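# Restock wall glove dispenser with two boxes from cart

## Task

Take the two fresh glove boxes off the cart and insert them into the vacant slots of the wall-mounted glove dispenser. The cart and the pedal bin are free to move. Afterwards release the boxes and back the robot away. The robot must not tip over or finish leaning, or the task fails.

## Robot and tools

ROBOT. A Hello Robot Stretch 4 with one arm. It has an omni-wheel base, a lift that rides up a mast, an arm that telescopes forward, a three-joint wrist and a two-finger gripper. It stands about 1.6 m tall, and the base rim lies within 0.23 m of the base origin. Occasionally a loose object gets nudged by something outside the robot's control.

FRAMES. Base frame: origin on the floor below the base centre, x ahead, y to the left, z up. hand_pose is reported in this frame. It marks the point between the fingers, 0.015 m back from the tips, and its printed value may be slightly off. With all wrist joints at zero its axes line up with the base frame. Odometry frame: where the base frame was when the scene began.

execute_actions. Argument "actions" is a list holding one action, or an empty list, which only reports state and images. The optional "cameras" list picks images from head_camera, head_left_camera, head_right_camera, wrist_camera or "all". Omitting it, null or ["all"] returns every camera, [] returns none, and an unknown name rejects the call. An action may contain "base", "joints" or both, plus optional "pace" and "contact_limits". Alternatively it is {"end_of_arm": "enable_torque"} alone, which re-energises any wrist or gripper motor that has shut off. Parts named in one action start together and may finish at different times.

"base" carries exactly one relative offset from where the base last measured itself. translate_m drives straight, forward positive, from -2 to 2 m. strafe_m slides sideways, left positive, from -2 to 2 m. rotate_rad turns in place, counter-clockwise positive, from -3.2 to 3.2 rad.

"joints" holds absolute targets by name. lift_m runs 0 to 1.2 m. arm_m (extension) runs 0 to 0.55 m. wrist_yaw_rad runs -1.134 to 4.276, with 0 pointing ahead, positive to the left and 3.14 folded back; above 3.4 the arm may obstruct it. wrist_pitch_rad runs -1.117 to 4.259, with 0 level and 1.57 pointing down. wrist_roll_rad runs -1.117 to 4.259; at 0 the fingers sit at equal height, and positive turns clockwise as seen from behind the gripper. gripper_m is the finger gap, 0 to 0.08 m. Done tolerances: lift and arm ±0.004, yaw and roll ±0.02, pitch ±0.05, gripper ±0.002. Joint targets past a limit are clipped and the result notes it. Any other bad value or unknown key rejects the whole call and nothing moves. Joints or base left out of an action may keep driving toward an earlier target without the status showing it.

"pace": "slow", "default", "fast" or "max". The base peaks at 0.1/0.3/0.4/0.6 m/s and 1/2/3/4 rad/s respectively. With the lift above 0.2 m these are reduced further, down to 0.3 m/s and 1 rad/s at full height. "contact_limits" accepts only arm_m, from 0 (gentlest) to 0.75 (firmest), default 0.5. It sets how hard the arm may press before halting.

wait: "seconds" 0 to 10. Nothing new is commanded, and it returns the same report as an empty action.

zoom_image: "camera" plus "region" [x0, y0, x1, y1] in pixels, measured from the top-left of that camera's latest full image. The region may be at most 504x504.

finished_scene: "scene" is the number of the current scene. It ends the scene irreversibly once the last command has been held, and the goal must still be satisfied then. Sending a reply with no tool call also ends everything.

CAMERAS. head_camera (420x560) sits atop the mast and looks forward and down; rotate the base to aim it. head_left_camera and head_right_camera (420x672 fisheye) sit beside it, tilted more steeply, and show the base and arm. wrist_camera (616x392) looks along the fingers, with the tips near the bottom of the frame.

RESULTS. base_status and joint_status tell how each motion ended. "done" means on target; for the base it means the wheels turned the full amount, even if they slipped. "off_target" means the part stopped short and may still be pushing. "contact_stop_at_<key>" means it hit something; the lift, arm or wheels then go slack, so a lift can sink under load and a base can roll. "limit_stop_at_<name>" means a built-in limit stopped it. "limit_stop_at_tilt" means the lean exceeds 6 degrees; the lift, arm and wheels go slack and ignore commands until the lean drops. "limit_stop_at_own_body" is a self-collision guard; move the joint away from the body. It is likely with the gripper pitched up (below -0.2) and rolled (below -0.4 or above 4). "torque_fault" means a wrist or gripper motor shut off and went limp; send enable_torque. After any stop, later execute_actions, wait and finished_scene calls in the same reply are skipped. on_its_own lists things not commanded this call; in it, "held at" is the held target, not the actual position. lidar_m gives 12 distances, one per 30-degree sector: the 1st straight ahead, then counter-clockwise (4th left, 7th behind, 10th right). "-" means nothing seen or closer than 0.25 m. It can miss glass, thin legs and much of the area behind. wrist_depth_mm is a 7x7 grid of median depths, 100 to 2000 mm. base_odometry counts wheel turns. If turned_by_wheels and turned_by_imu differ by more than about 0.1 rad, suspect a hit or slip. base_tilt is in degrees, forward and right positive, with a fixed offset of up to about 1.5. motor_effort is a percentage of maximum, peak shown in brackets; wheel positive means turning right.

GRIPPING. To grasp, command a gap smaller than the box. Once the fingers touch it the reading stays above the command, effort moves away from 0, and status reads off_target. Gripper effort held beyond about 50 causes a fault and a drop. To start a scene, unfold the wrist with lift_m 0.4 and wrist_yaw_rad 0 in one action.

AVOID. Turning or driving with over 1 kg held and arm_m above 0.2, especially at fast or max, can tip the robot. So can strong or high pushes and pulls. Do not drop, slam or hard-press things, and do not knock the cart or bin over. Finish upright and untilted, with the gripper open and withdrawn.

Each tool is called after "Call:" as a command line: name --argument value for each argument, lists and objects as JSON in quotes; but a table of rows of numbers goes row by row, as --pt "numbers of a row", without its own name.

## Session

Call:
execute_actions --actions '[]'

Scene clock: 0.00 s.
base_odometry: x=+0.000 y=+0.000 heading=+0.000 (m, m, rad; odometry frame)
turned_by_wheels: +0.000 (rad since the last result)
turned_by_imu: +0.000 (rad since the last result)
base_tilt: forward=+0.1 right=+0.0 (deg)
lidar_m: 2.20 1.83 2.55 2.22 2.24 1.79 0.90 0.90 1.07 2.12 2.07 2.47
base_status: not commanded
joint_positions: lift_m=+0.213 arm_m=-0.001 wrist_yaw_rad=+3.057 wrist_pitch_rad=+0.001 wrist_roll_rad=+0.018 gripper_m=+0.040
joint_status: not commanded
motor_effort: lift_m=+20 arm_m=-1 wrist_yaw_rad=-1 wrist_pitch_rad=-9 wrist_roll_rad=-2 gripper_m=+0 wheel_0=+0 wheel_1=-1 wheel_2=+0 (%)
hand_pose: x=-0.0345 y=+0.1052 z=+0.3910 quat_wxyz=(+0.043, +0.000, +0.009, +0.999) (m; base frame)
wrist_depth_mm: 148 150 1430 1863 1983 - - / - 149 1078 1756 1921 - - / - 126 202 1808 1983 - - / 108 146 242 1808 1863 - - / 145 991 1098 1808 1983 - - / 946 1008 1078 1464 1808 1921 1756 / 976 1025 111 1118 135 1182 1118
pictures: head_camera, head_left_camera, head_right_camera, wrist_camera
Images, in order (width x height): head_camera 420x560, head_left_camera 420x672, head_right_camera 420x672, wrist_camera 616x392.

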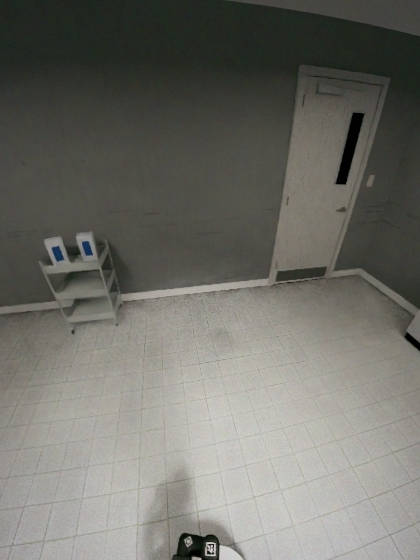

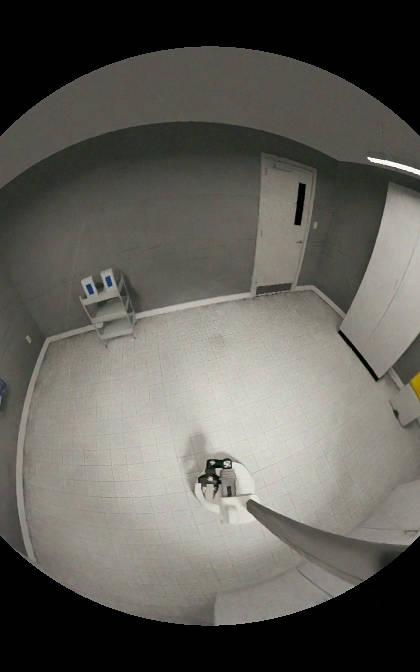

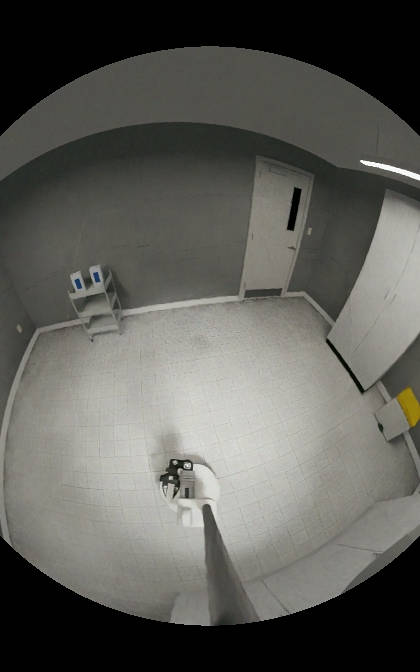

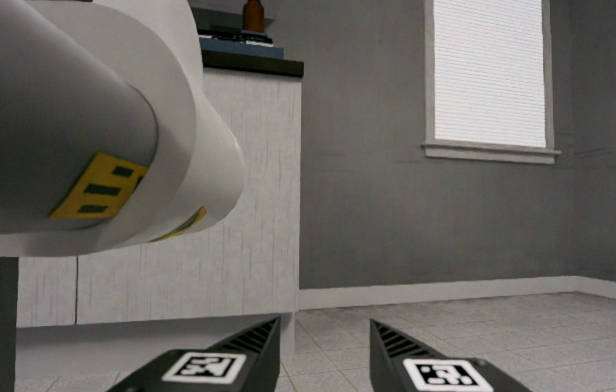

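Call:
execute_actions --actions '[{"base":{"rotate_rad":1.3},"joints":{"lift_m":0.8,"wrist_yaw_rad":0,"gripper_m":0.08},"pace":"fast"}]'

Scene clock: 7.70 s.
base_odometry: x=+0.000 y=+0.000 heading=+1.299 (m, m, rad; odometry frame)
turned_by_wheels: +1.299 (rad since the last result)
turned_by_imu: +1.273 (rad since the last result)
base_tilt: forward=+0.0 right=+0.1 (deg)
lidar_m: 2.19 2.20 2.15 0.95 0.92 0.98 1.35 2.06 2.10 2.29 2.06 1.85
base_status: done
joint_positions: lift_m=+0.800 arm_m=-0.001 wrist_yaw_rad=+0.001 wrist_pitch_rad=+0.001 wrist_roll_rad=+0.018 gripper_m=+0.080
joint_status: all done
motor_effort: lift_m=+22(24) arm_m=-1(1) wrist_yaw_rad=-2(9) wrist_pitch_rad=-9(9) wrist_roll_rad=-3(1) gripper_m=+2(3) wheel_0=-3(11) wheel_1=-4(12) wheel_2=-2(11) (%)
hand_pose: x=+0.3827 y=-0.0873 z=+0.9777 quat_wxyz=(+1.000, +0.009, +0.001, +0.000) (m; base frame)
wrist_depth_mm: 1756 1921 - - - - 1921 / 1756 1921 - - - - 1921 / 1756 1983 - - - - 1921 / 1756 1921 - - - - 1921 / 1708 1863 - - - - 1921 / 1708 1863 - - - - 1863 / 1708 110 141 - - 125 1661
pictures: head_camera, head_left_camera, head_right_camera, wrist_camera
Images, in order (width x height): head_camera 420x560, head_left_camera 420x672, head_right_camera 420x672, wrist_camera 616x392.

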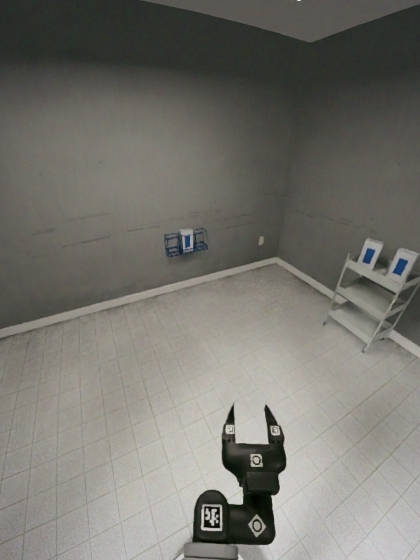

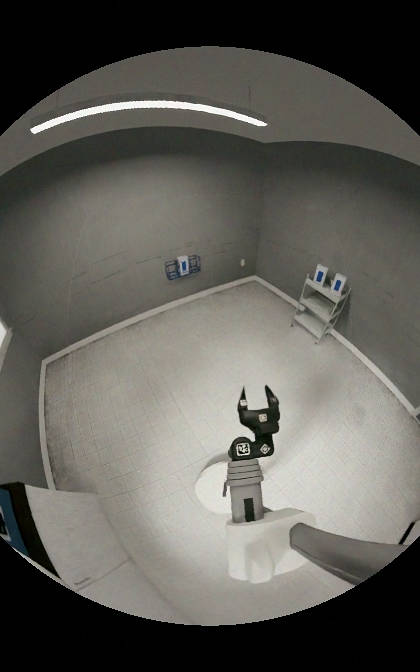

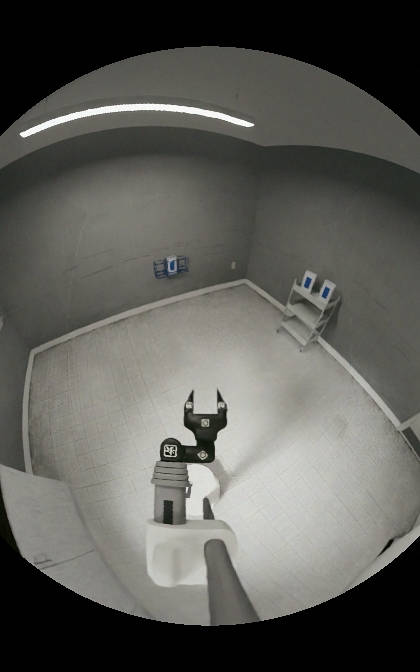

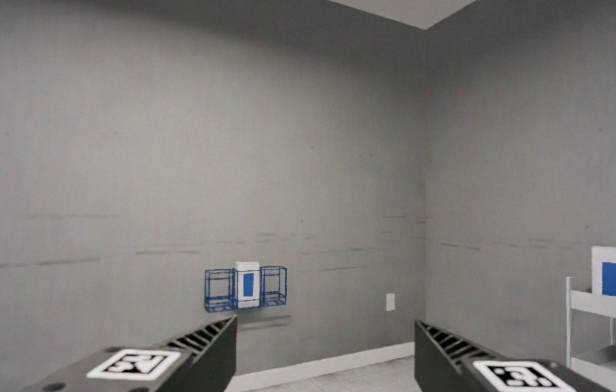

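Call:
execute_actions --actions '[{"base":{"rotate_rad":-1.12},"joints":{"lift_m":0.85},"pace":"fast"}]' --cameras '[]'

Call:
execute_actions --actions '[{"base":{"strafe_m":0.85},"pace":"fast"}]' --cameras '[]'

Call:
execute_actions --actions '[{"base":{"translate_m":0.85},"pace":"fast"}]'

Scene clock: 17.70 s.
base_odometry: x=+0.000 y=+0.000 heading=+0.180 (m, m, rad; odometry frame)
turned_by_wheels: -1.120 (rad since the last result)
turned_by_imu: -1.097 (rad since the last result)
base_tilt: forward=+0.1 right=-0.1 (deg)
lidar_m: 2.19 1.84 2.26 2.22 2.28 0.97 0.89 0.93 1.22 2.05 2.09 2.32
base_status: done
joint_positions: lift_m=+0.850 arm_m=-0.001 wrist_yaw_rad=+0.000 wrist_pitch_rad=+0.001 wrist_roll_rad=+0.018 gripper_m=+0.080
joint_status: all done
motor_effort: lift_m=+21(23) arm_m=-1(1) wrist_yaw_rad=-1(2) wrist_pitch_rad=-9(9) wrist_roll_rad=-2(1) gripper_m=+2(1) wheel_0=+1(7) wheel_1=+2(8) wheel_2=+0(5) (%)
hand_pose: x=+0.3827 y=-0.0874 z=+1.0278 quat_wxyz=(+1.000, +0.009, +0.001, +0.000) (m; base frame)
wrist_depth_mm: - - - - - - - / - - - - - - - / - 1983 - - - - - / - 1921 - - - - - / - 1983 - - 1983 - 1983 / 1983 1921 - 1983 - - 1983 / 1756 110 140 - 1983 125 1983
pictures: none
No camera images: the call's "cameras" was empty. Leave "cameras" out to get every camera's image.

Scene clock: 21.13 s.
base_odometry: x=-0.152 y=+0.836 heading=+0.180 (m, m, rad; odometry frame)
turned_by_wheels: +0.000 (rad since the last result)
turned_by_imu: +0.002 (rad since the last result)
base_tilt: forward=-0.1 right=+0.2 (deg)
lidar_m: 1.72 2.07 1.39 1.36 1.40 1.65 1.55 1.09 1.30 2.91 2.98 2.25
base_status: done
joint_positions: lift_m=+0.850 arm_m=-0.001 wrist_yaw_rad=+0.000 wrist_pitch_rad=+0.001 wrist_roll_rad=+0.018 gripper_m=+0.080
joint_status: not commanded
motor_effort: lift_m=+21(21) arm_m=-1(1) wrist_yaw_rad=-3(1) wrist_pitch_rad=-9(9) wrist_roll_rad=-2(2) gripper_m=+2(2) wheel_0=+1(12) wheel_1=+2(13) wheel_2=+0(2) (%)
hand_pose: x=+0.3827 y=-0.0874 z=+1.0278 quat_wxyz=(+1.000, +0.009, +0.001, +0.000) (m; base frame)
wrist_depth_mm: 1983 - 1983 1983 - - - / 1983 1983 1983 1983 - - - / 1983 1983 - 1921 1983 - 1983 / 1983 1983 - - - 1983 1983 / 1983 1983 1921 1921 1921 1983 - / 1921 1921 1921 1661 1921 1863 - / 1921 110 141 1808 1921 125 1983
pictures: none
No camera images: the call's "cameras" was empty. Leave "cameras" out to get every camera's image.

Scene clock: 24.73 s.
base_odometry: x=+0.684 y=+0.989 heading=+0.180 (m, m, rad; odometry frame)
turned_by_wheels: +0.000 (rad since the last result)
turned_by_imu: +0.000 (rad since the last result)
base_tilt: forward=+0.1 right=+0.0 (deg)
lidar_m: 0.86 0.87 1.49 1.31 1.35 1.93 2.34 1.86 2.47 2.84 1.95 1.38
base_status: done
joint_positions: lift_m=+0.850 arm_m=-0.001 wrist_yaw_rad=+0.000 wrist_pitch_rad=+0.001 wrist_roll_rad=+0.018 gripper_m=+0.080
joint_status: not commanded
motor_effort: lift_m=+21(22) arm_m=-1(1) wrist_yaw_rad=-1(2) wrist_pitch_rad=-9(9) wrist_roll_rad=-2(0) gripper_m=+2(2) wheel_0=+1(8) wheel_1=+2(13) wheel_2=+2(9) (%)
hand_pose: x=+0.3827 y=-0.0874 z=+1.0278 quat_wxyz=(+1.000, +0.009, +0.001, +0.000) (m; base frame)
wrist_depth_mm: 1138 1118 1160 1160 1138 1182 1138 / 1118 1138 1118 1118 1138 1138 1138 / 1118 1118 1138 1138 1138 1118 1160 / 1118 1118 1098 1138 1138 1118 1118 / 1098 1118 1118 1118 1098 1098 1118 / 1098 1078 778 820 1098 1098 1118 / 1098 110 140 820 1098 124 1098
pictures: head_camera, head_left_camera, head_right_camera, wrist_camera
Images, in order (width x height): head_camera 420x560, head_left_camera 420x672, head_right_camera 420x672, wrist_camera 616x392.

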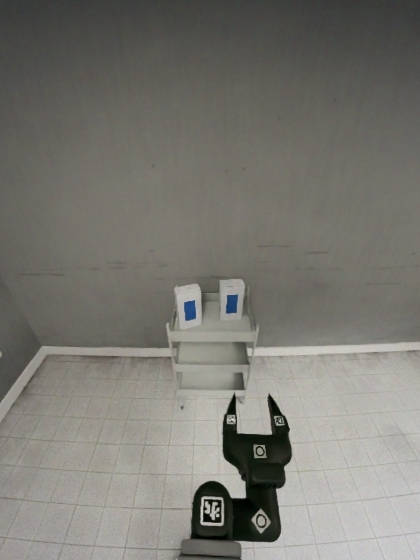

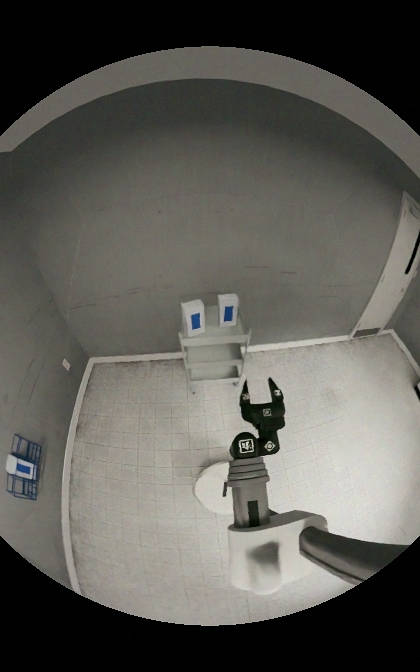

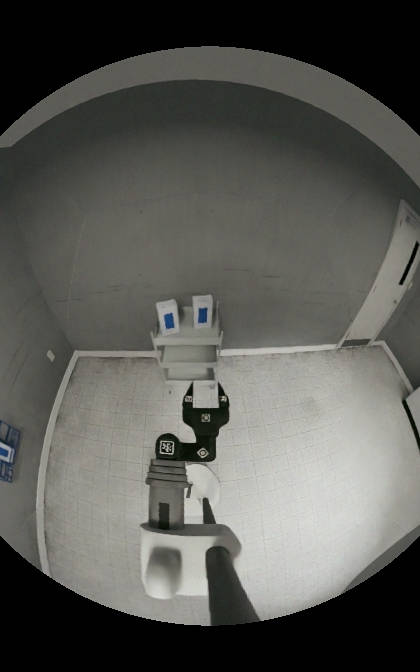

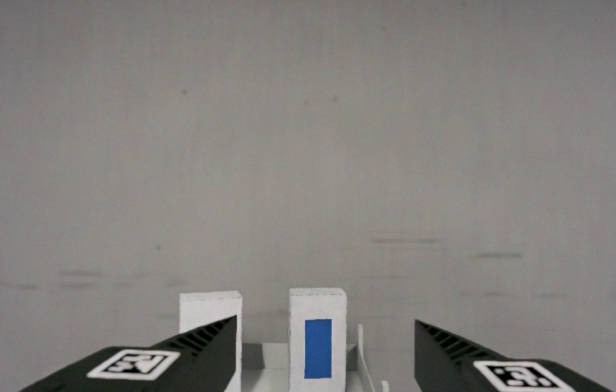

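Call:
execute_actions --actions '[{"base":{"translate_m":0.45},"joints":{"lift_m":1.2,"wrist_pitch_rad":1.57,"wrist_roll_rad":1.57,"arm_m":0.2},"pace":"fast"}]'

Scene clock: 33.87 s.
base_odometry: x=+1.127 y=+1.070 heading=+0.181 (m, m, rad; odometry frame)
turned_by_wheels: +0.000 (rad since the last result)
turned_by_imu: +0.000 (rad since the last result)
base_tilt: forward=+0.1 right=+0.2 (deg)
lidar_m: 0.43 0.44 1.18 1.44 1.39 1.97 2.95 2.32 2.98 2.85 1.29 0.45
base_status: done
joint_positions: lift_m=+1.200 arm_m=+0.199 wrist_yaw_rad=+0.000 wrist_pitch_rad=+1.570 wrist_roll_rad=+1.570 gripper_m=+0.080
joint_status: all done
motor_effort: lift_m=+22(24) arm_m=+6(8) wrist_yaw_rad=-1(0) wrist_pitch_rad=+1(6) wrist_roll_rad=+0(1) gripper_m=+2(2) wheel_0=+1(6) wheel_1=+4(10) wheel_2=+0(16) (%)
hand_pose: x=+0.3701 y=-0.0874 z=+1.1651 quat_wxyz=(+0.501, +0.500, +0.500, -0.499) (m; base frame)
wrist_depth_mm: 691 1025 1336 1366 1366 1336 1308 / 676 1025 1366 1366 1336 1308 1308 / 676 991 1336 1336 1366 1336 1336 / 640 668 668 1336 1366 1281 1308 / 615 445 668 1336 1118 1098 1308 / 634 462 661 1336 1138 1078 1281 / 627 110 140 1336 1308 125 1281
pictures: head_camera, head_left_camera, head_right_camera, wrist_camera
Images, in order (width x height): head_camera 420x560, head_left_camera 420x672, head_right_camera 420x672, wrist_camera 616x392.

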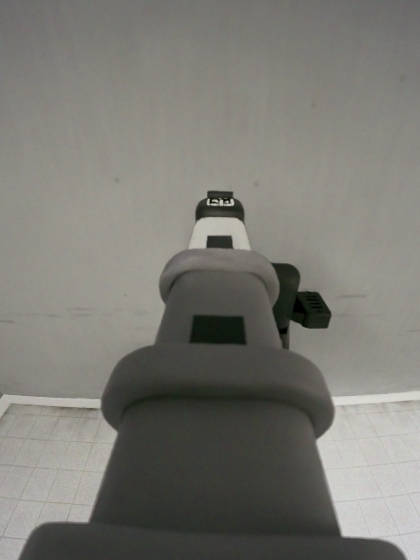

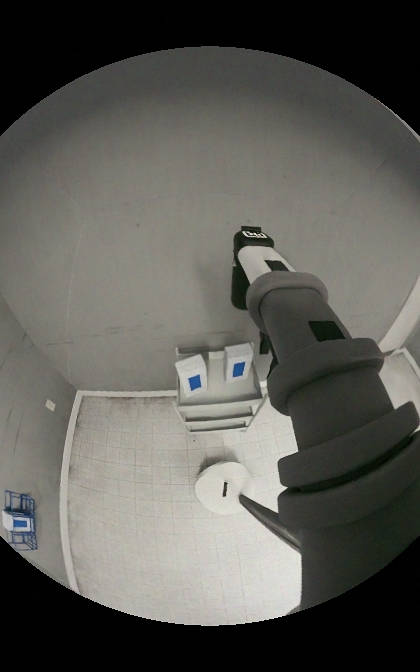

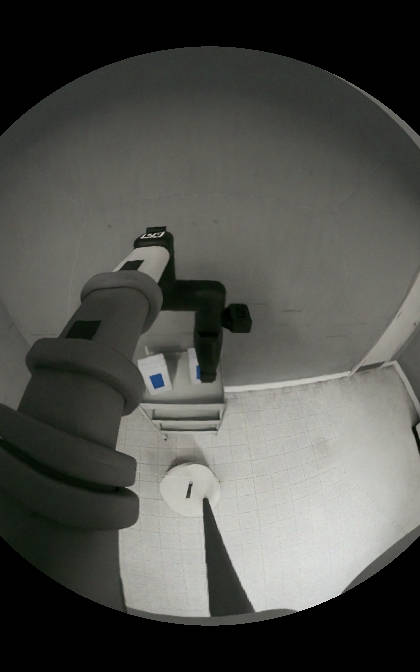

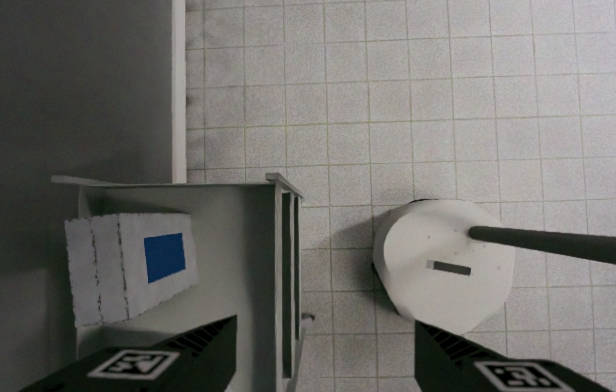

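Call:
execute_actions --actions '[{"base":{"strafe_m":0.024},"joints":{"lift_m":1.05,"arm_m":0.475}}]' --cameras '["wrist_camera","head_right_camera"]'

Scene clock: 43.77 s.
base_odometry: x=+1.123 y=+1.093 heading=+0.181 (m, m, rad; odometry frame)
turned_by_wheels: +0.000 (rad since the last result)
turned_by_imu: +0.000 (rad since the last result)
base_tilt: forward=+0.0 right=+0.0 (deg)
lidar_m: 0.42 0.43 1.17 1.39 1.36 1.93 2.37 2.34 3.03 2.87 1.29 0.44
base_status: done
joint_positions: lift_m=+1.050 arm_m=+0.474 wrist_yaw_rad=+0.000 wrist_pitch_rad=+1.570 wrist_roll_rad=+1.570 gripper_m=+0.080
joint_status: all done
motor_effort: lift_m=+18(21) arm_m=+7(6) wrist_yaw_rad=-2(1) wrist_pitch_rad=+0(0) wrist_roll_rad=-2(1) gripper_m=+1(1) wheel_0=+2(9) wheel_1=+0(11) wheel_2=+0(2) (%)
hand_pose: x=+0.6449 y=-0.0874 z=+1.0158 quat_wxyz=(+0.501, +0.500, +0.500, -0.499) (m; base frame)
wrist_depth_mm: 315 469 891 1229 1182 1182 1160 / 312 466 878 1182 1182 1182 1160 / 314 462 768 1182 1182 1160 1160 / 312 455 512 508 496 500 1138 / 312 455 512 265 492 500 931 / 309 449 508 264 492 488 931 / 304 110 140 496 259 124 917
pictures: head_right_camera, wrist_camera
Images, in order (width x height): head_right_camera 420x672, wrist_camera 616x392.

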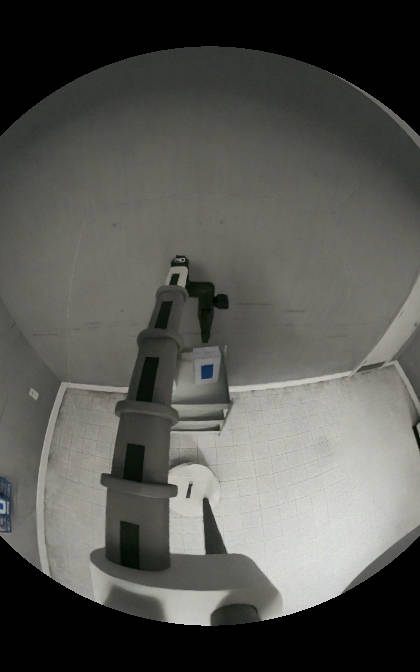

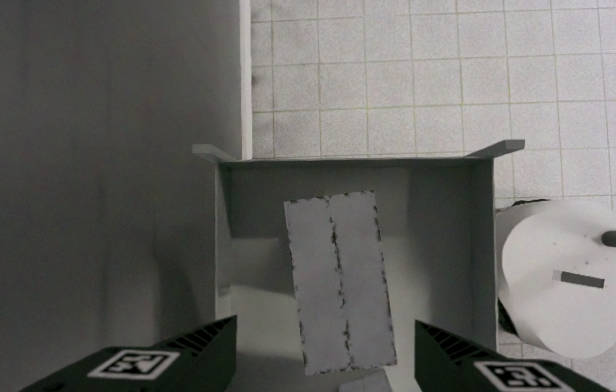

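Call:
execute_actions --actions '[{"joints":{"lift_m":0.97,"arm_m":0.461,"wrist_roll_rad":1.445}}]' --cameras '["wrist_camera"]'

Scene clock: 51.70 s.
base_odometry: x=+1.123 y=+1.093 heading=+0.181 (m, m, rad; odometry frame)
turned_by_wheels: +0.000 (rad since the last result)
turned_by_imu: +0.000 (rad since the last result)
base_tilt: forward=+0.0 right=+0.1 (deg)
lidar_m: 0.41 0.45 1.17 1.40 1.36 1.93 2.37 2.32 3.01 2.86 1.32 0.46
base_status: not commanded
joint_positions: lift_m=+0.970 arm_m=+0.462 wrist_yaw_rad=+0.000 wrist_pitch_rad=+1.570 wrist_roll_rad=+1.445 gripper_m=+0.080
joint_status: all done
motor_effort: lift_m=+18(19) arm_m=-6(7) wrist_yaw_rad=-1(1) wrist_pitch_rad=+0(0) wrist_roll_rad=-2(7) gripper_m=+2(1) wheel_0=+2(2) wheel_1=+0(1) wheel_2=+0(0) (%)
hand_pose: x=+0.6333 y=-0.0874 z=+0.9357 quat_wxyz=(+0.531, +0.468, +0.530, -0.467) (m; base frame)
wrist_depth_mm: 301 427 741 1138 1118 1078 1098 / 304 439 768 1098 1138 1078 1078 / 312 449 436 1138 1098 1098 1060 / 314 462 433 186 424 415 1060 / 324 480 427 184 418 413 866 / 330 492 421 183 413 415 842 / 330 110 141 182 180 125 842
pictures: wrist_camera
Images, in order (width x height): wrist_camera 616x392.

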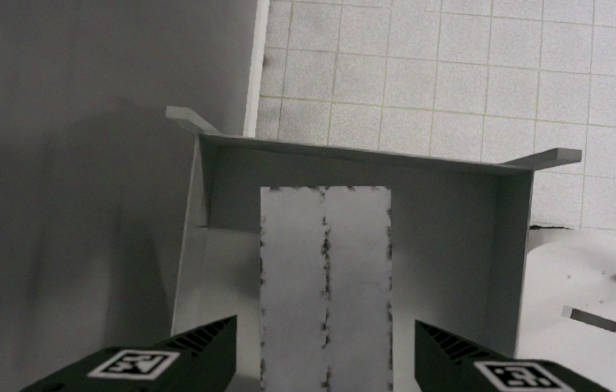

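Centred.

Call:
execute_actions --actions '[{"joints":{"lift_m":0.915}}]' --cameras '[]'

Call:
execute_actions --actions '[{"joints":{"gripper_m":0.04}}]' --cameras '["wrist_camera"]'

Call:
execute_actions --actions '[{"joints":{"lift_m":1.2,"wrist_roll_rad":1.57}}]' --cameras '["wrist_camera"]'

Scene clock: 58.87 s.
base_odometry: x=+1.123 y=+1.093 heading=+0.181 (m, m, rad; odometry frame)
turned_by_wheels: +0.000 (rad since the last result)
turned_by_imu: +0.000 (rad since the last result)
base_tilt: forward=+0.0 right=+0.0 (deg)
lidar_m: 0.43 0.44 1.17 1.40 1.36 1.95 2.37 2.32 3.03 2.87 1.29 0.46
base_status: not commanded
joint_positions: lift_m=+0.915 arm_m=+0.462 wrist_yaw_rad=+0.000 wrist_pitch_rad=+1.570 wrist_roll_rad=+1.445 gripper_m=+0.080
joint_status: all done
motor_effort: lift_m=+17(18) arm_m=-6(7) wrist_yaw_rad=+0(0) wrist_pitch_rad=+0(0) wrist_roll_rad=-3(1) gripper_m=+2(2) wheel_0=+2(2) wheel_1=+0(0) wheel_2=+0(0) (%)
hand_pose: x=+0.6333 y=-0.0874 z=+0.8807 quat_wxyz=(+0.531, +0.468, +0.530, -0.467) (m; base frame)
wrist_depth_mm: 300 427 741 1078 1060 1060 1025 / 304 415 778 1060 1042 1060 1042 / 310 430 375 373 1025 1025 1025 / 317 436 373 130 129 364 343 / 322 427 370 129 129 357 564 / 329 430 370 128 127 359 778 / 330 110 128 128 126 125 778
pictures: none
No camera images: the call's "cameras" was empty. Leave "cameras" out to get every camera's image.

Scene clock: 59.83 s.
base_odometry: x=+1.123 y=+1.093 heading=+0.181 (m, m, rad; odometry frame)
turned_by_wheels: +0.000 (rad since the last result)
turned_by_imu: +0.000 (rad since the last result)
base_tilt: forward=+0.0 right=+0.0 (deg)
lidar_m: 0.42 0.44 1.17 1.39 1.36 1.93 2.38 2.33 3.02 2.86 1.30 0.44
base_status: not commanded
joint_positions: lift_m=+0.915 arm_m=+0.462 wrist_yaw_rad=+0.000 wrist_pitch_rad=+1.570 wrist_roll_rad=+1.445 gripper_m=+0.061
joint_status: gripper_m off_target (ended at +0.061, target +0.040)
on_its_own: gripper_m is held at +0.056, not at your +0.040, by its contact guard: the fingers met something
motor_effort: lift_m=+18(18) arm_m=-6(6) wrist_yaw_rad=-1(2) wrist_pitch_rad=-1(1) wrist_roll_rad=-1(2) gripper_m=-29(28) wheel_0=+2(2) wheel_1=+1(0) wheel_2=+0(0) (%)
hand_pose: x=+0.6332 y=-0.0874 z=+0.8807 quat_wxyz=(+0.531, +0.468, +0.530, -0.467) (m; base frame)
wrist_depth_mm: 300 427 741 1060 1042 1042 1025 / 303 415 778 1042 1042 1042 1025 / 310 430 375 373 1042 1025 1008 / 317 436 368 130 129 364 343 / 324 430 355 129 128 364 559 / 329 433 368 129 127 359 798 / 336 351 128 128 126 135 778
pictures: wrist_camera
Images, in order (width x height): wrist_camera 616x392.

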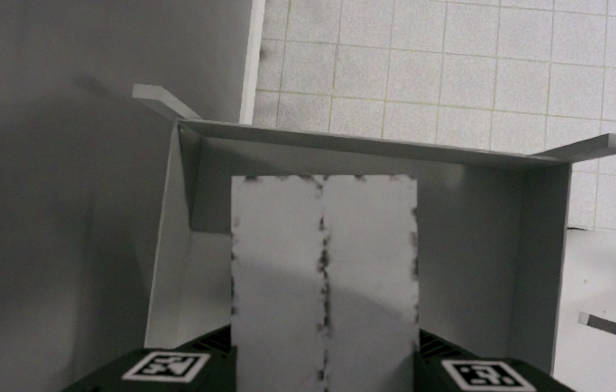

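Scene clock: 62.07 s.
base_odometry: x=+1.123 y=+1.093 heading=+0.181 (m, m, rad; odometry frame)
turned_by_wheels: +0.000 (rad since the last result)
turned_by_imu: +0.000 (rad since the last result)
base_tilt: forward=+0.2 right=+0.1 (deg)
lidar_m: 0.41 0.44 1.17 1.41 1.36 1.93 2.95 2.33 3.01 2.87 1.29 0.46
base_status: not commanded
joint_positions: lift_m=+1.199 arm_m=+0.462 wrist_yaw_rad=+0.000 wrist_pitch_rad=+1.570 wrist_roll_rad=+1.570 gripper_m=+0.061
joint_status: all done
on_its_own: gripper_m is held at +0.056, not at your +0.040, by its contact guard: the fingers met something
motor_effort: lift_m=+25(25) arm_m=-6(6) wrist_yaw_rad=-1(1) wrist_pitch_rad=-1(1) wrist_roll_rad=-1(3) gripper_m=-30(30) wheel_0=+2(2) wheel_1=+1(0) wheel_2=+0(0) (%)
hand_pose: x=+0.6332 y=-0.0874 z=+1.1649 quat_wxyz=(+0.501, +0.500, +0.500, -0.499) (m; base frame)
wrist_depth_mm: 334 488 946 1336 1336 1336 1308 / 330 492 917 1308 1336 1308 1308 / 330 492 917 1336 1308 1308 1308 / 329 488 668 132 131 1281 1281 / 327 484 654 130 129 1078 1060 / 325 477 640 129 128 1118 1060 / 324 397 128 128 126 135 1255
pictures: wrist_camera
Images, in order (width x height): wrist_camera 616x392.

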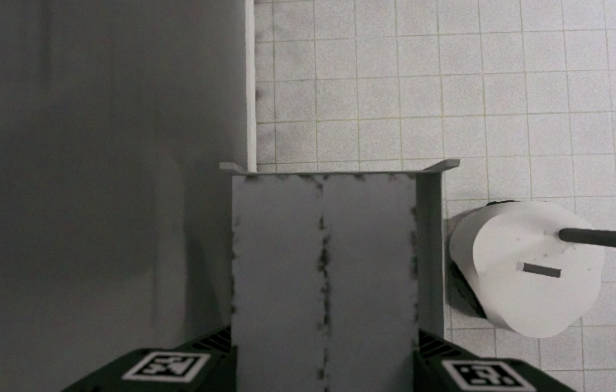

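Call:
execute_actions --actions '[{"base":{"translate_m":-0.45},"joints":{"arm_m":0.15}}]' --cameras '[]'

Call:
execute_actions --actions '[{"base":{"rotate_rad":1.6}}]' --cameras '[]'

Call:
execute_actions --actions '[{"base":{"translate_m":0.8}}]'

Scene clock: 71.50 s.
base_odometry: x=+0.680 y=+1.012 heading=+0.181 (m, m, rad; odometry frame)
turned_by_wheels: +0.000 (rad since the last result)
turned_by_imu: +0.000 (rad since the last result)
base_tilt: forward=+0.1 right=-0.1 (deg)
lidar_m: 0.26 1.34 1.46 1.29 1.33 1.90 2.45 1.88 2.42 2.88 1.97 0.27
base_status: done
joint_positions: lift_m=+1.199 arm_m=+0.151 wrist_yaw_rad=+0.000 wrist_pitch_rad=+1.570 wrist_roll_rad=+1.570 gripper_m=+0.061
joint_status: all done
on_its_own: gripper_m is held at +0.056, not at your +0.040, by its contact guard: the fingers met something
motor_effort: lift_m=+25(25) arm_m=-6(8) wrist_yaw_rad=+0(1) wrist_pitch_rad=-1(1) wrist_roll_rad=+0(0) gripper_m=-31(30) wheel_0=-1(7) wheel_1=-2(10) wheel_2=+1(11) (%)
hand_pose: x=+0.3222 y=-0.0874 z=+1.1649 quat_wxyz=(+0.500, +0.500, +0.500, -0.500) (m; base frame)
wrist_depth_mm: 1366 1366 1397 1366 1336 1336 1336 / 1336 1397 1397 1366 1336 1336 1336 / 1308 1366 1336 1336 1336 1336 1308 / 960 1255 1366 132 131 1308 1308 / 946 1229 1336 131 129 1098 1255 / 931 1229 1336 129 128 1281 1308 / 946 931 128 128 127 135 1308
pictures: none
No camera images: the call's "cameras" was empty. Leave "cameras" out to get every camera's image.

Scene clock: 74.37 s.
base_odometry: x=+0.680 y=+1.013 heading=+1.780 (m, m, rad; odometry frame)
turned_by_wheels: +1.599 (rad since the last result)
turned_by_imu: +1.566 (rad since the last result)
base_tilt: forward=-0.1 right=+0.1 (deg)
lidar_m: 0.27 1.42 1.91 2.12 1.89 2.53 2.94 1.92 0.90 0.87 1.35 0.28
base_status: done
joint_positions: lift_m=+1.199 arm_m=+0.151 wrist_yaw_rad=+0.000 wrist_pitch_rad=+1.570 wrist_roll_rad=+1.570 gripper_m=+0.061
joint_status: not commanded
on_its_own: gripper_m is held at +0.056, not at your +0.040, by its contact guard: the fingers met something
motor_effort: lift_m=+25(25) arm_m=-6(6) wrist_yaw_rad=-1(1) wrist_pitch_rad=+0(1) wrist_roll_rad=-2(0) gripper_m=-29(30) wheel_0=-4(7) wheel_1=-5(8) wheel_2=-2(5) (%)
hand_pose: x=+0.3222 y=-0.0874 z=+1.1649 quat_wxyz=(+0.500, +0.500, +0.500, -0.500) (m; base frame)
wrist_depth_mm: 1366 1430 1366 1336 1336 1366 1308 / 1397 1366 1397 1366 1366 1366 1308 / 1397 1397 1366 1336 1336 1308 1366 / 1366 1366 1397 131 131 1336 1281 / 1336 1366 1336 130 130 1078 1281 / 1366 1366 1366 129 128 1281 1281 / 1308 1336 128 128 127 135 1255
pictures: none
No camera images: the call's "cameras" was empty. Leave "cameras" out to get every camera's image.

Scene clock: 78.53 s.
base_odometry: x=+0.514 y=+1.795 heading=+1.780 (m, m, rad; odometry frame)
turned_by_wheels: +0.000 (rad since the last result)
turned_by_imu: -0.001 (rad since the last result)
base_tilt: forward=+0.0 right=+0.1 (deg)
lidar_m: 0.27 0.50 0.83 2.09 2.27 2.58 3.92 1.25 1.05 1.26 0.86 0.26
base_status: done
joint_positions: lift_m=+1.199 arm_m=+0.151 wrist_yaw_rad=+0.000 wrist_pitch_rad=+1.570 wrist_roll_rad=+1.570 gripper_m=+0.061
joint_status: not commanded
on_its_own: gripper_m is held at +0.056, not at your +0.040, by its contact guard: the fingers met something
motor_effort: lift_m=+24(25) arm_m=-6(6) wrist_yaw_rad=-1(0) wrist_pitch_rad=+0(0) wrist_roll_rad=-2(2) gripper_m=-32(31) wheel_0=+2(8) wheel_1=+3(10) wheel_2=-1(8) (%)
hand_pose: x=+0.3222 y=-0.0874 z=+1.1649 quat_wxyz=(+0.500, +0.500, +0.500, -0.500) (m; base frame)
wrist_depth_mm: 373 554 1025 1366 1336 1336 1336 / 370 549 1008 1308 1336 1308 1281 / 373 544 1025 1336 1336 1336 1336 / 370 549 809 131 131 1281 1308 / 373 544 741 130 130 1078 1255 / 370 544 603 129 128 1281 1255 / 368 452 129 128 126 136 1281
pictures: head_camera, head_left_camera, head_right_camera, wrist_camera
Images, in order (width x height): head_camera 420x560, head_left_camera 420x672, head_right_camera 420x672, wrist_camera 616x392.

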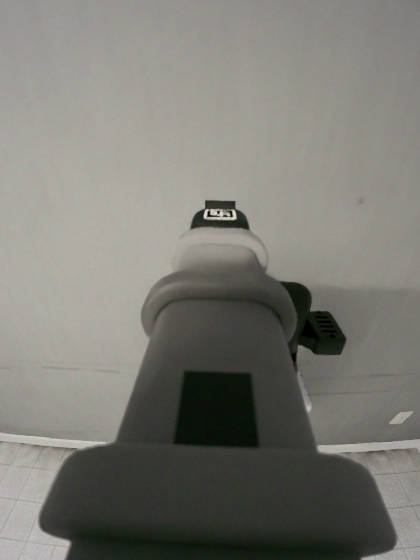

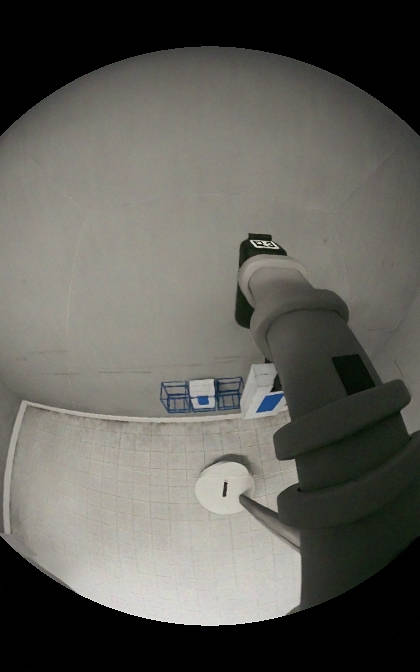

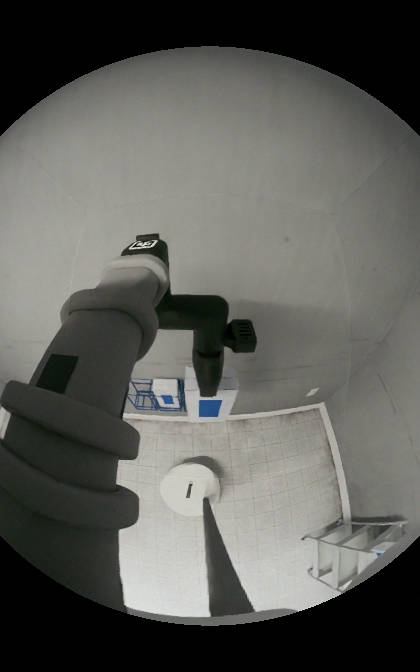

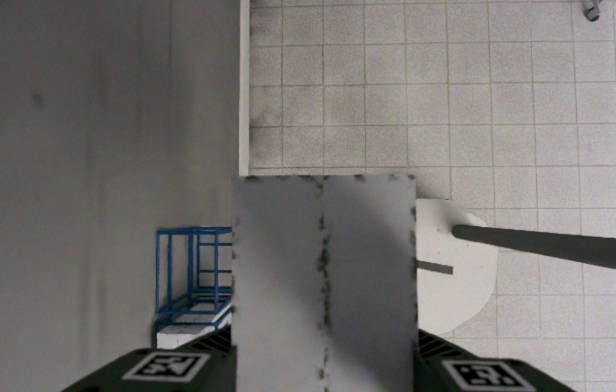

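Call:
execute_actions --actions '[{"joints":{"wrist_yaw_rad":1.57,"wrist_roll_rad":3.14,"arm_m":0.1},"pace":"slow"}]'

Scene clock: 89.37 s.
base_odometry: x=+0.514 y=+1.795 heading=+1.780 (m, m, rad; odometry frame)
turned_by_wheels: +0.000 (rad since the last result)
turned_by_imu: +0.000 (rad since the last result)
base_tilt: forward=+0.1 right=+0.0 (deg)
lidar_m: 0.30 0.51 0.82 2.11 2.26 2.59 3.90 1.25 1.05 1.27 0.87 0.61
base_status: not commanded
joint_positions: lift_m=+1.199 arm_m=+0.101 wrist_yaw_rad=+1.569 wrist_pitch_rad=+1.570 wrist_roll_rad=+3.140 gripper_m=+0.061
joint_status: all done
on_its_own: gripper_m is held at +0.056, not at your +0.040, by its contact guard: the fingers met something
motor_effort: lift_m=+24(24) arm_m=-7(8) wrist_yaw_rad=+2(7) wrist_pitch_rad=+0(0) wrist_roll_rad=+0(3) gripper_m=-31(31) wheel_0=+2(2) wheel_1=+3(3) wheel_2=-1(2) (%)
hand_pose: x=+0.3595 y=+0.0001 z=+1.1649 quat_wxyz=(+0.500, +0.500, +0.500, -0.500) (m; base frame)
wrist_depth_mm: 320 473 878 1336 1397 1366 1336 / 322 469 878 1366 1336 1308 1308 / 320 473 891 1366 1308 1308 1336 / 320 469 634 132 131 1098 1281 / 319 473 621 131 129 1078 1308 / 317 469 580 129 128 1281 1255 / 315 384 128 128 127 135 1255
pictures: head_camera, head_left_camera, head_right_camera, wrist_camera
Images, in order (width x height): head_camera 420x560, head_left_camera 420x672, head_right_camera 420x672, wrist_camera 616x392.

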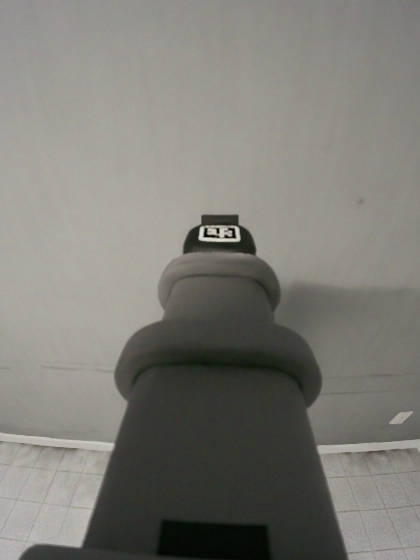

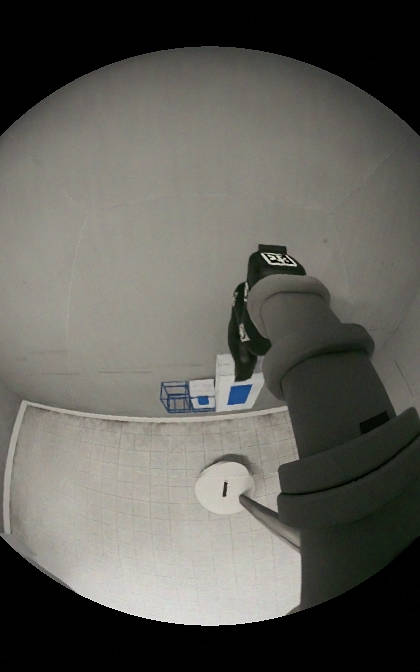

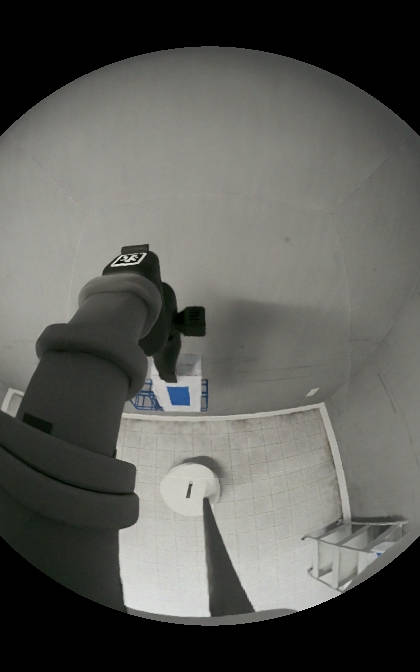

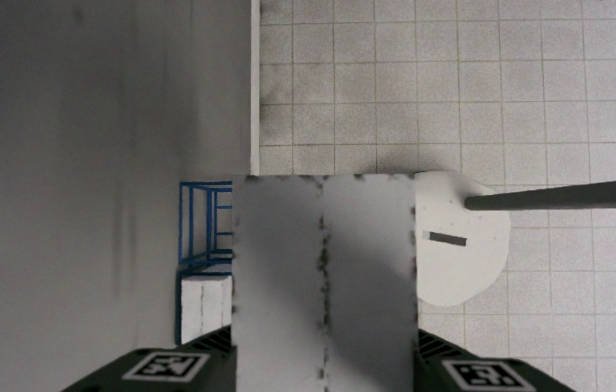

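Call:
execute_actions --actions '[{"base":{"strafe_m":-0.008},"joints":{"arm_m":0.2,"lift_m":1.0}}]'

Scene clock: 97.03 s.
base_odometry: x=+0.522 y=+1.797 heading=+1.780 (m, m, rad; odometry frame)
turned_by_wheels: +0.000 (rad since the last result)
turned_by_imu: +0.000 (rad since the last result)
base_tilt: forward=-0.1 right=+0.0 (deg)
lidar_m: 0.39 0.50 0.83 2.10 2.26 2.59 3.92 1.24 1.04 1.27 0.85 0.62
base_status: done
joint_positions: lift_m=+1.000 arm_m=+0.199 wrist_yaw_rad=+1.570 wrist_pitch_rad=+1.570 wrist_roll_rad=+3.140 gripper_m=+0.061
joint_status: all done
on_its_own: gripper_m is held at +0.056, not at your +0.040, by its contact guard: the fingers met something
motor_effort: lift_m=+20(24) arm_m=+7(7) wrist_yaw_rad=+0(1) wrist_pitch_rad=+1(2) wrist_roll_rad=-1(0) gripper_m=-32(29) wheel_0=+0(7) wheel_1=-1(11) wheel_2=+0(0) (%)
hand_pose: x=+0.4572 y=+0.0002 z=+0.9655 quat_wxyz=(+0.500, +0.500, +0.501, -0.499) (m; base frame)
wrist_depth_mm: 193 283 535 1160 1160 1138 1118 / 192 285 535 1138 1118 1118 1118 / 192 282 530 1138 1118 1118 1118 / 193 283 418 131 130 891 878 / 192 283 387 130 129 878 878 / 191 282 382 129 128 891 1078 / 190 234 129 128 127 135 1078
pictures: head_camera, head_left_camera, head_right_camera, wrist_camera
Images, in order (width x height): head_camera 420x560, head_left_camera 420x672, head_right_camera 420x672, wrist_camera 616x392.

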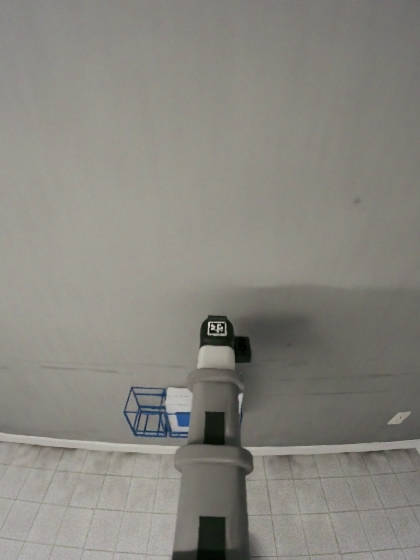

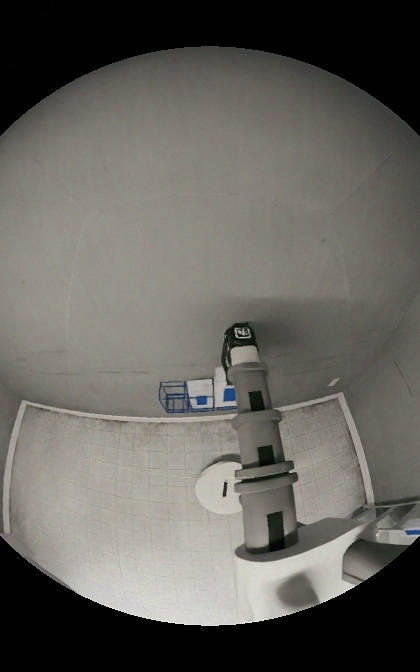

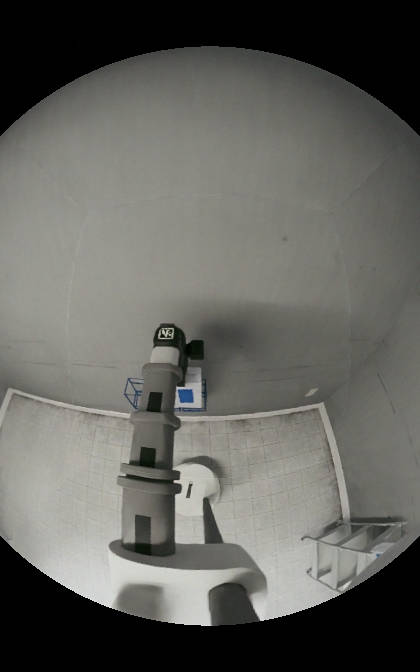

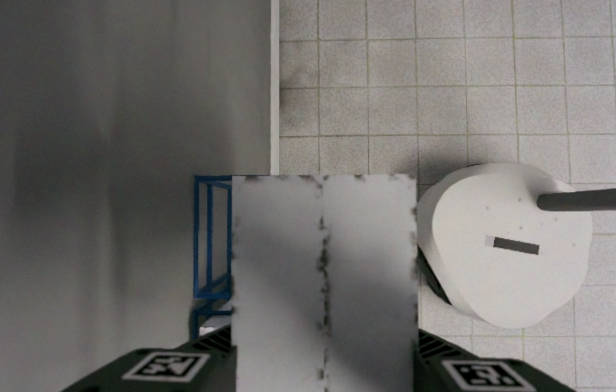

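Call:
execute_actions --actions '[{"base":{"strafe_m":-0.008},"joints":{"arm_m":0.29},"pace":"slow"}]' --cameras '[]'

Call:
execute_actions --actions '[{"joints":{"lift_m":0.93},"pace":"slow"}]'

Scene clock: 109.43 s.
base_odometry: x=+0.529 y=+1.798 heading=+1.779 (m, m, rad; odometry frame)
turned_by_wheels: -0.001 (rad since the last result)
turned_by_imu: +0.008 (rad since the last result)
base_tilt: forward=-0.4 right=+0.1 (deg)
lidar_m: 0.49 0.51 0.85 2.20 2.27 2.63 3.92 1.24 1.03 1.25 0.87 0.61
base_status: done
joint_positions: lift_m=+1.000 arm_m=+0.287 wrist_yaw_rad=+1.563 wrist_pitch_rad=+1.575 wrist_roll_rad=+3.143 gripper_m=+0.061
joint_status: all done
on_its_own: gripper_m is held at +0.056, not at your +0.040, by its contact guard: the fingers met something; wrist_yaw_rad is at rest, and its effort (+19) is outside its rest range (-13 to +13)
motor_effort: lift_m=+20(20) arm_m=+19(20) wrist_yaw_rad=+19(21) wrist_pitch_rad=-13(15) wrist_roll_rad=-9(10) gripper_m=-30(30) wheel_0=+3(6) wheel_1=+3(9) wheel_2=-16(14) (%)
hand_pose: x=+0.5449 y=-0.0015 z=+0.9656 quat_wxyz=(+0.499, +0.501, +0.497, -0.503) (m; base frame)
wrist_depth_mm: 106 138 263 1160 1160 1160 1098 / 106 138 262 1118 1118 1138 1098 / 105 138 259 1160 1138 1118 1138 / 105 138 207 132 131 891 878 / 105 137 187 131 129 891 878 / 105 136 186 130 128 1078 891 / - 113 128 128 127 135 1078
pictures: none
No camera images: the call's "cameras" was empty. Leave "cameras" out to get every camera's image.

Scene clock: 110.90 s.
base_odometry: x=+0.529 y=+1.798 heading=+1.780 (m, m, rad; odometry frame)
turned_by_wheels: +0.000 (rad since the last result)
turned_by_imu: +0.011 (rad since the last result)
base_tilt: forward=-0.6 right=+0.2 (deg)
lidar_m: 0.49 0.53 0.86 2.31 2.27 2.63 4.01 1.22 1.03 1.26 0.87 0.63
base_status: not commanded
joint_positions: lift_m=+0.931 arm_m=+0.289 wrist_yaw_rad=+1.569 wrist_pitch_rad=+1.574 wrist_roll_rad=+3.139 gripper_m=+0.061
joint_status: all done
on_its_own: gripper_m is held at +0.056, not at your +0.040, by its contact guard: the fingers met something
motor_effort: lift_m=+3(19) arm_m=+8(20) wrist_yaw_rad=+3(19) wrist_pitch_rad=-12(17) wrist_roll_rad=+0(10) gripper_m=-30(30) wheel_0=+3(3) wheel_1=+2(6) wheel_2=-9(16) (%)
hand_pose: x=+0.5469 y=-0.0008 z=+0.8969 quat_wxyz=(+0.501, +0.499, +0.499, -0.501) (m; base frame)
wrist_depth_mm: - 129 228 991 1078 1042 1025 / - 129 230 991 1060 1042 1025 / - 130 231 991 1060 1042 1025 / - 131 190 128 127 917 820 / - 131 175 128 126 842 809 / - 131 176 127 125 1025 809 / - 111 126 126 124 135 1008
pictures: head_camera, head_left_camera, head_right_camera, wrist_camera
Images, in order (width x height): head_camera 420x560, head_left_camera 420x672, head_right_camera 420x672, wrist_camera 616x392.

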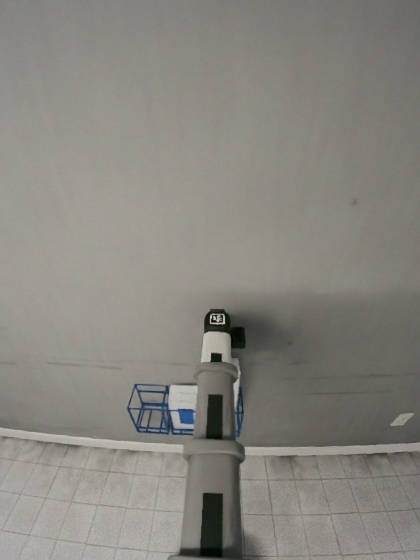

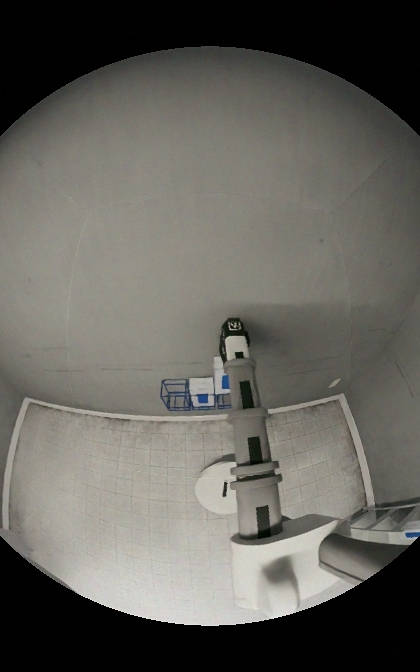

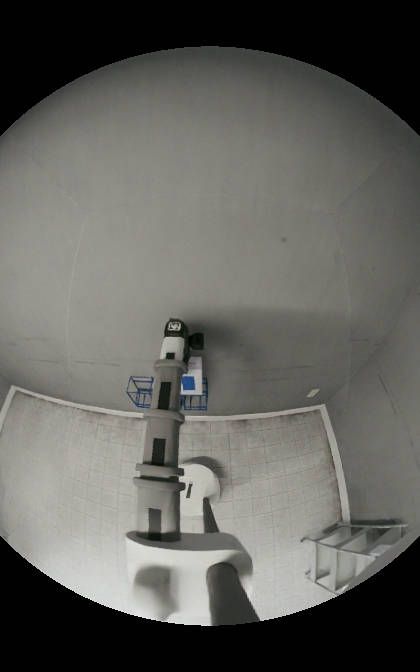

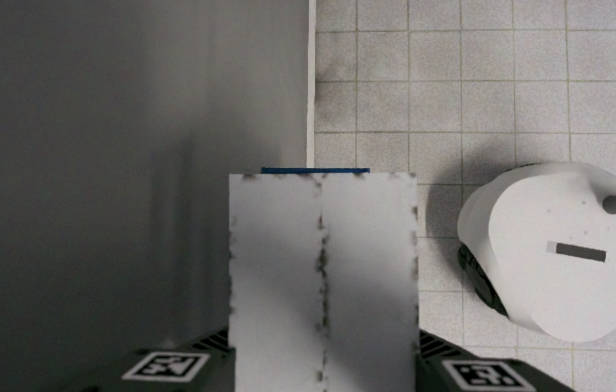

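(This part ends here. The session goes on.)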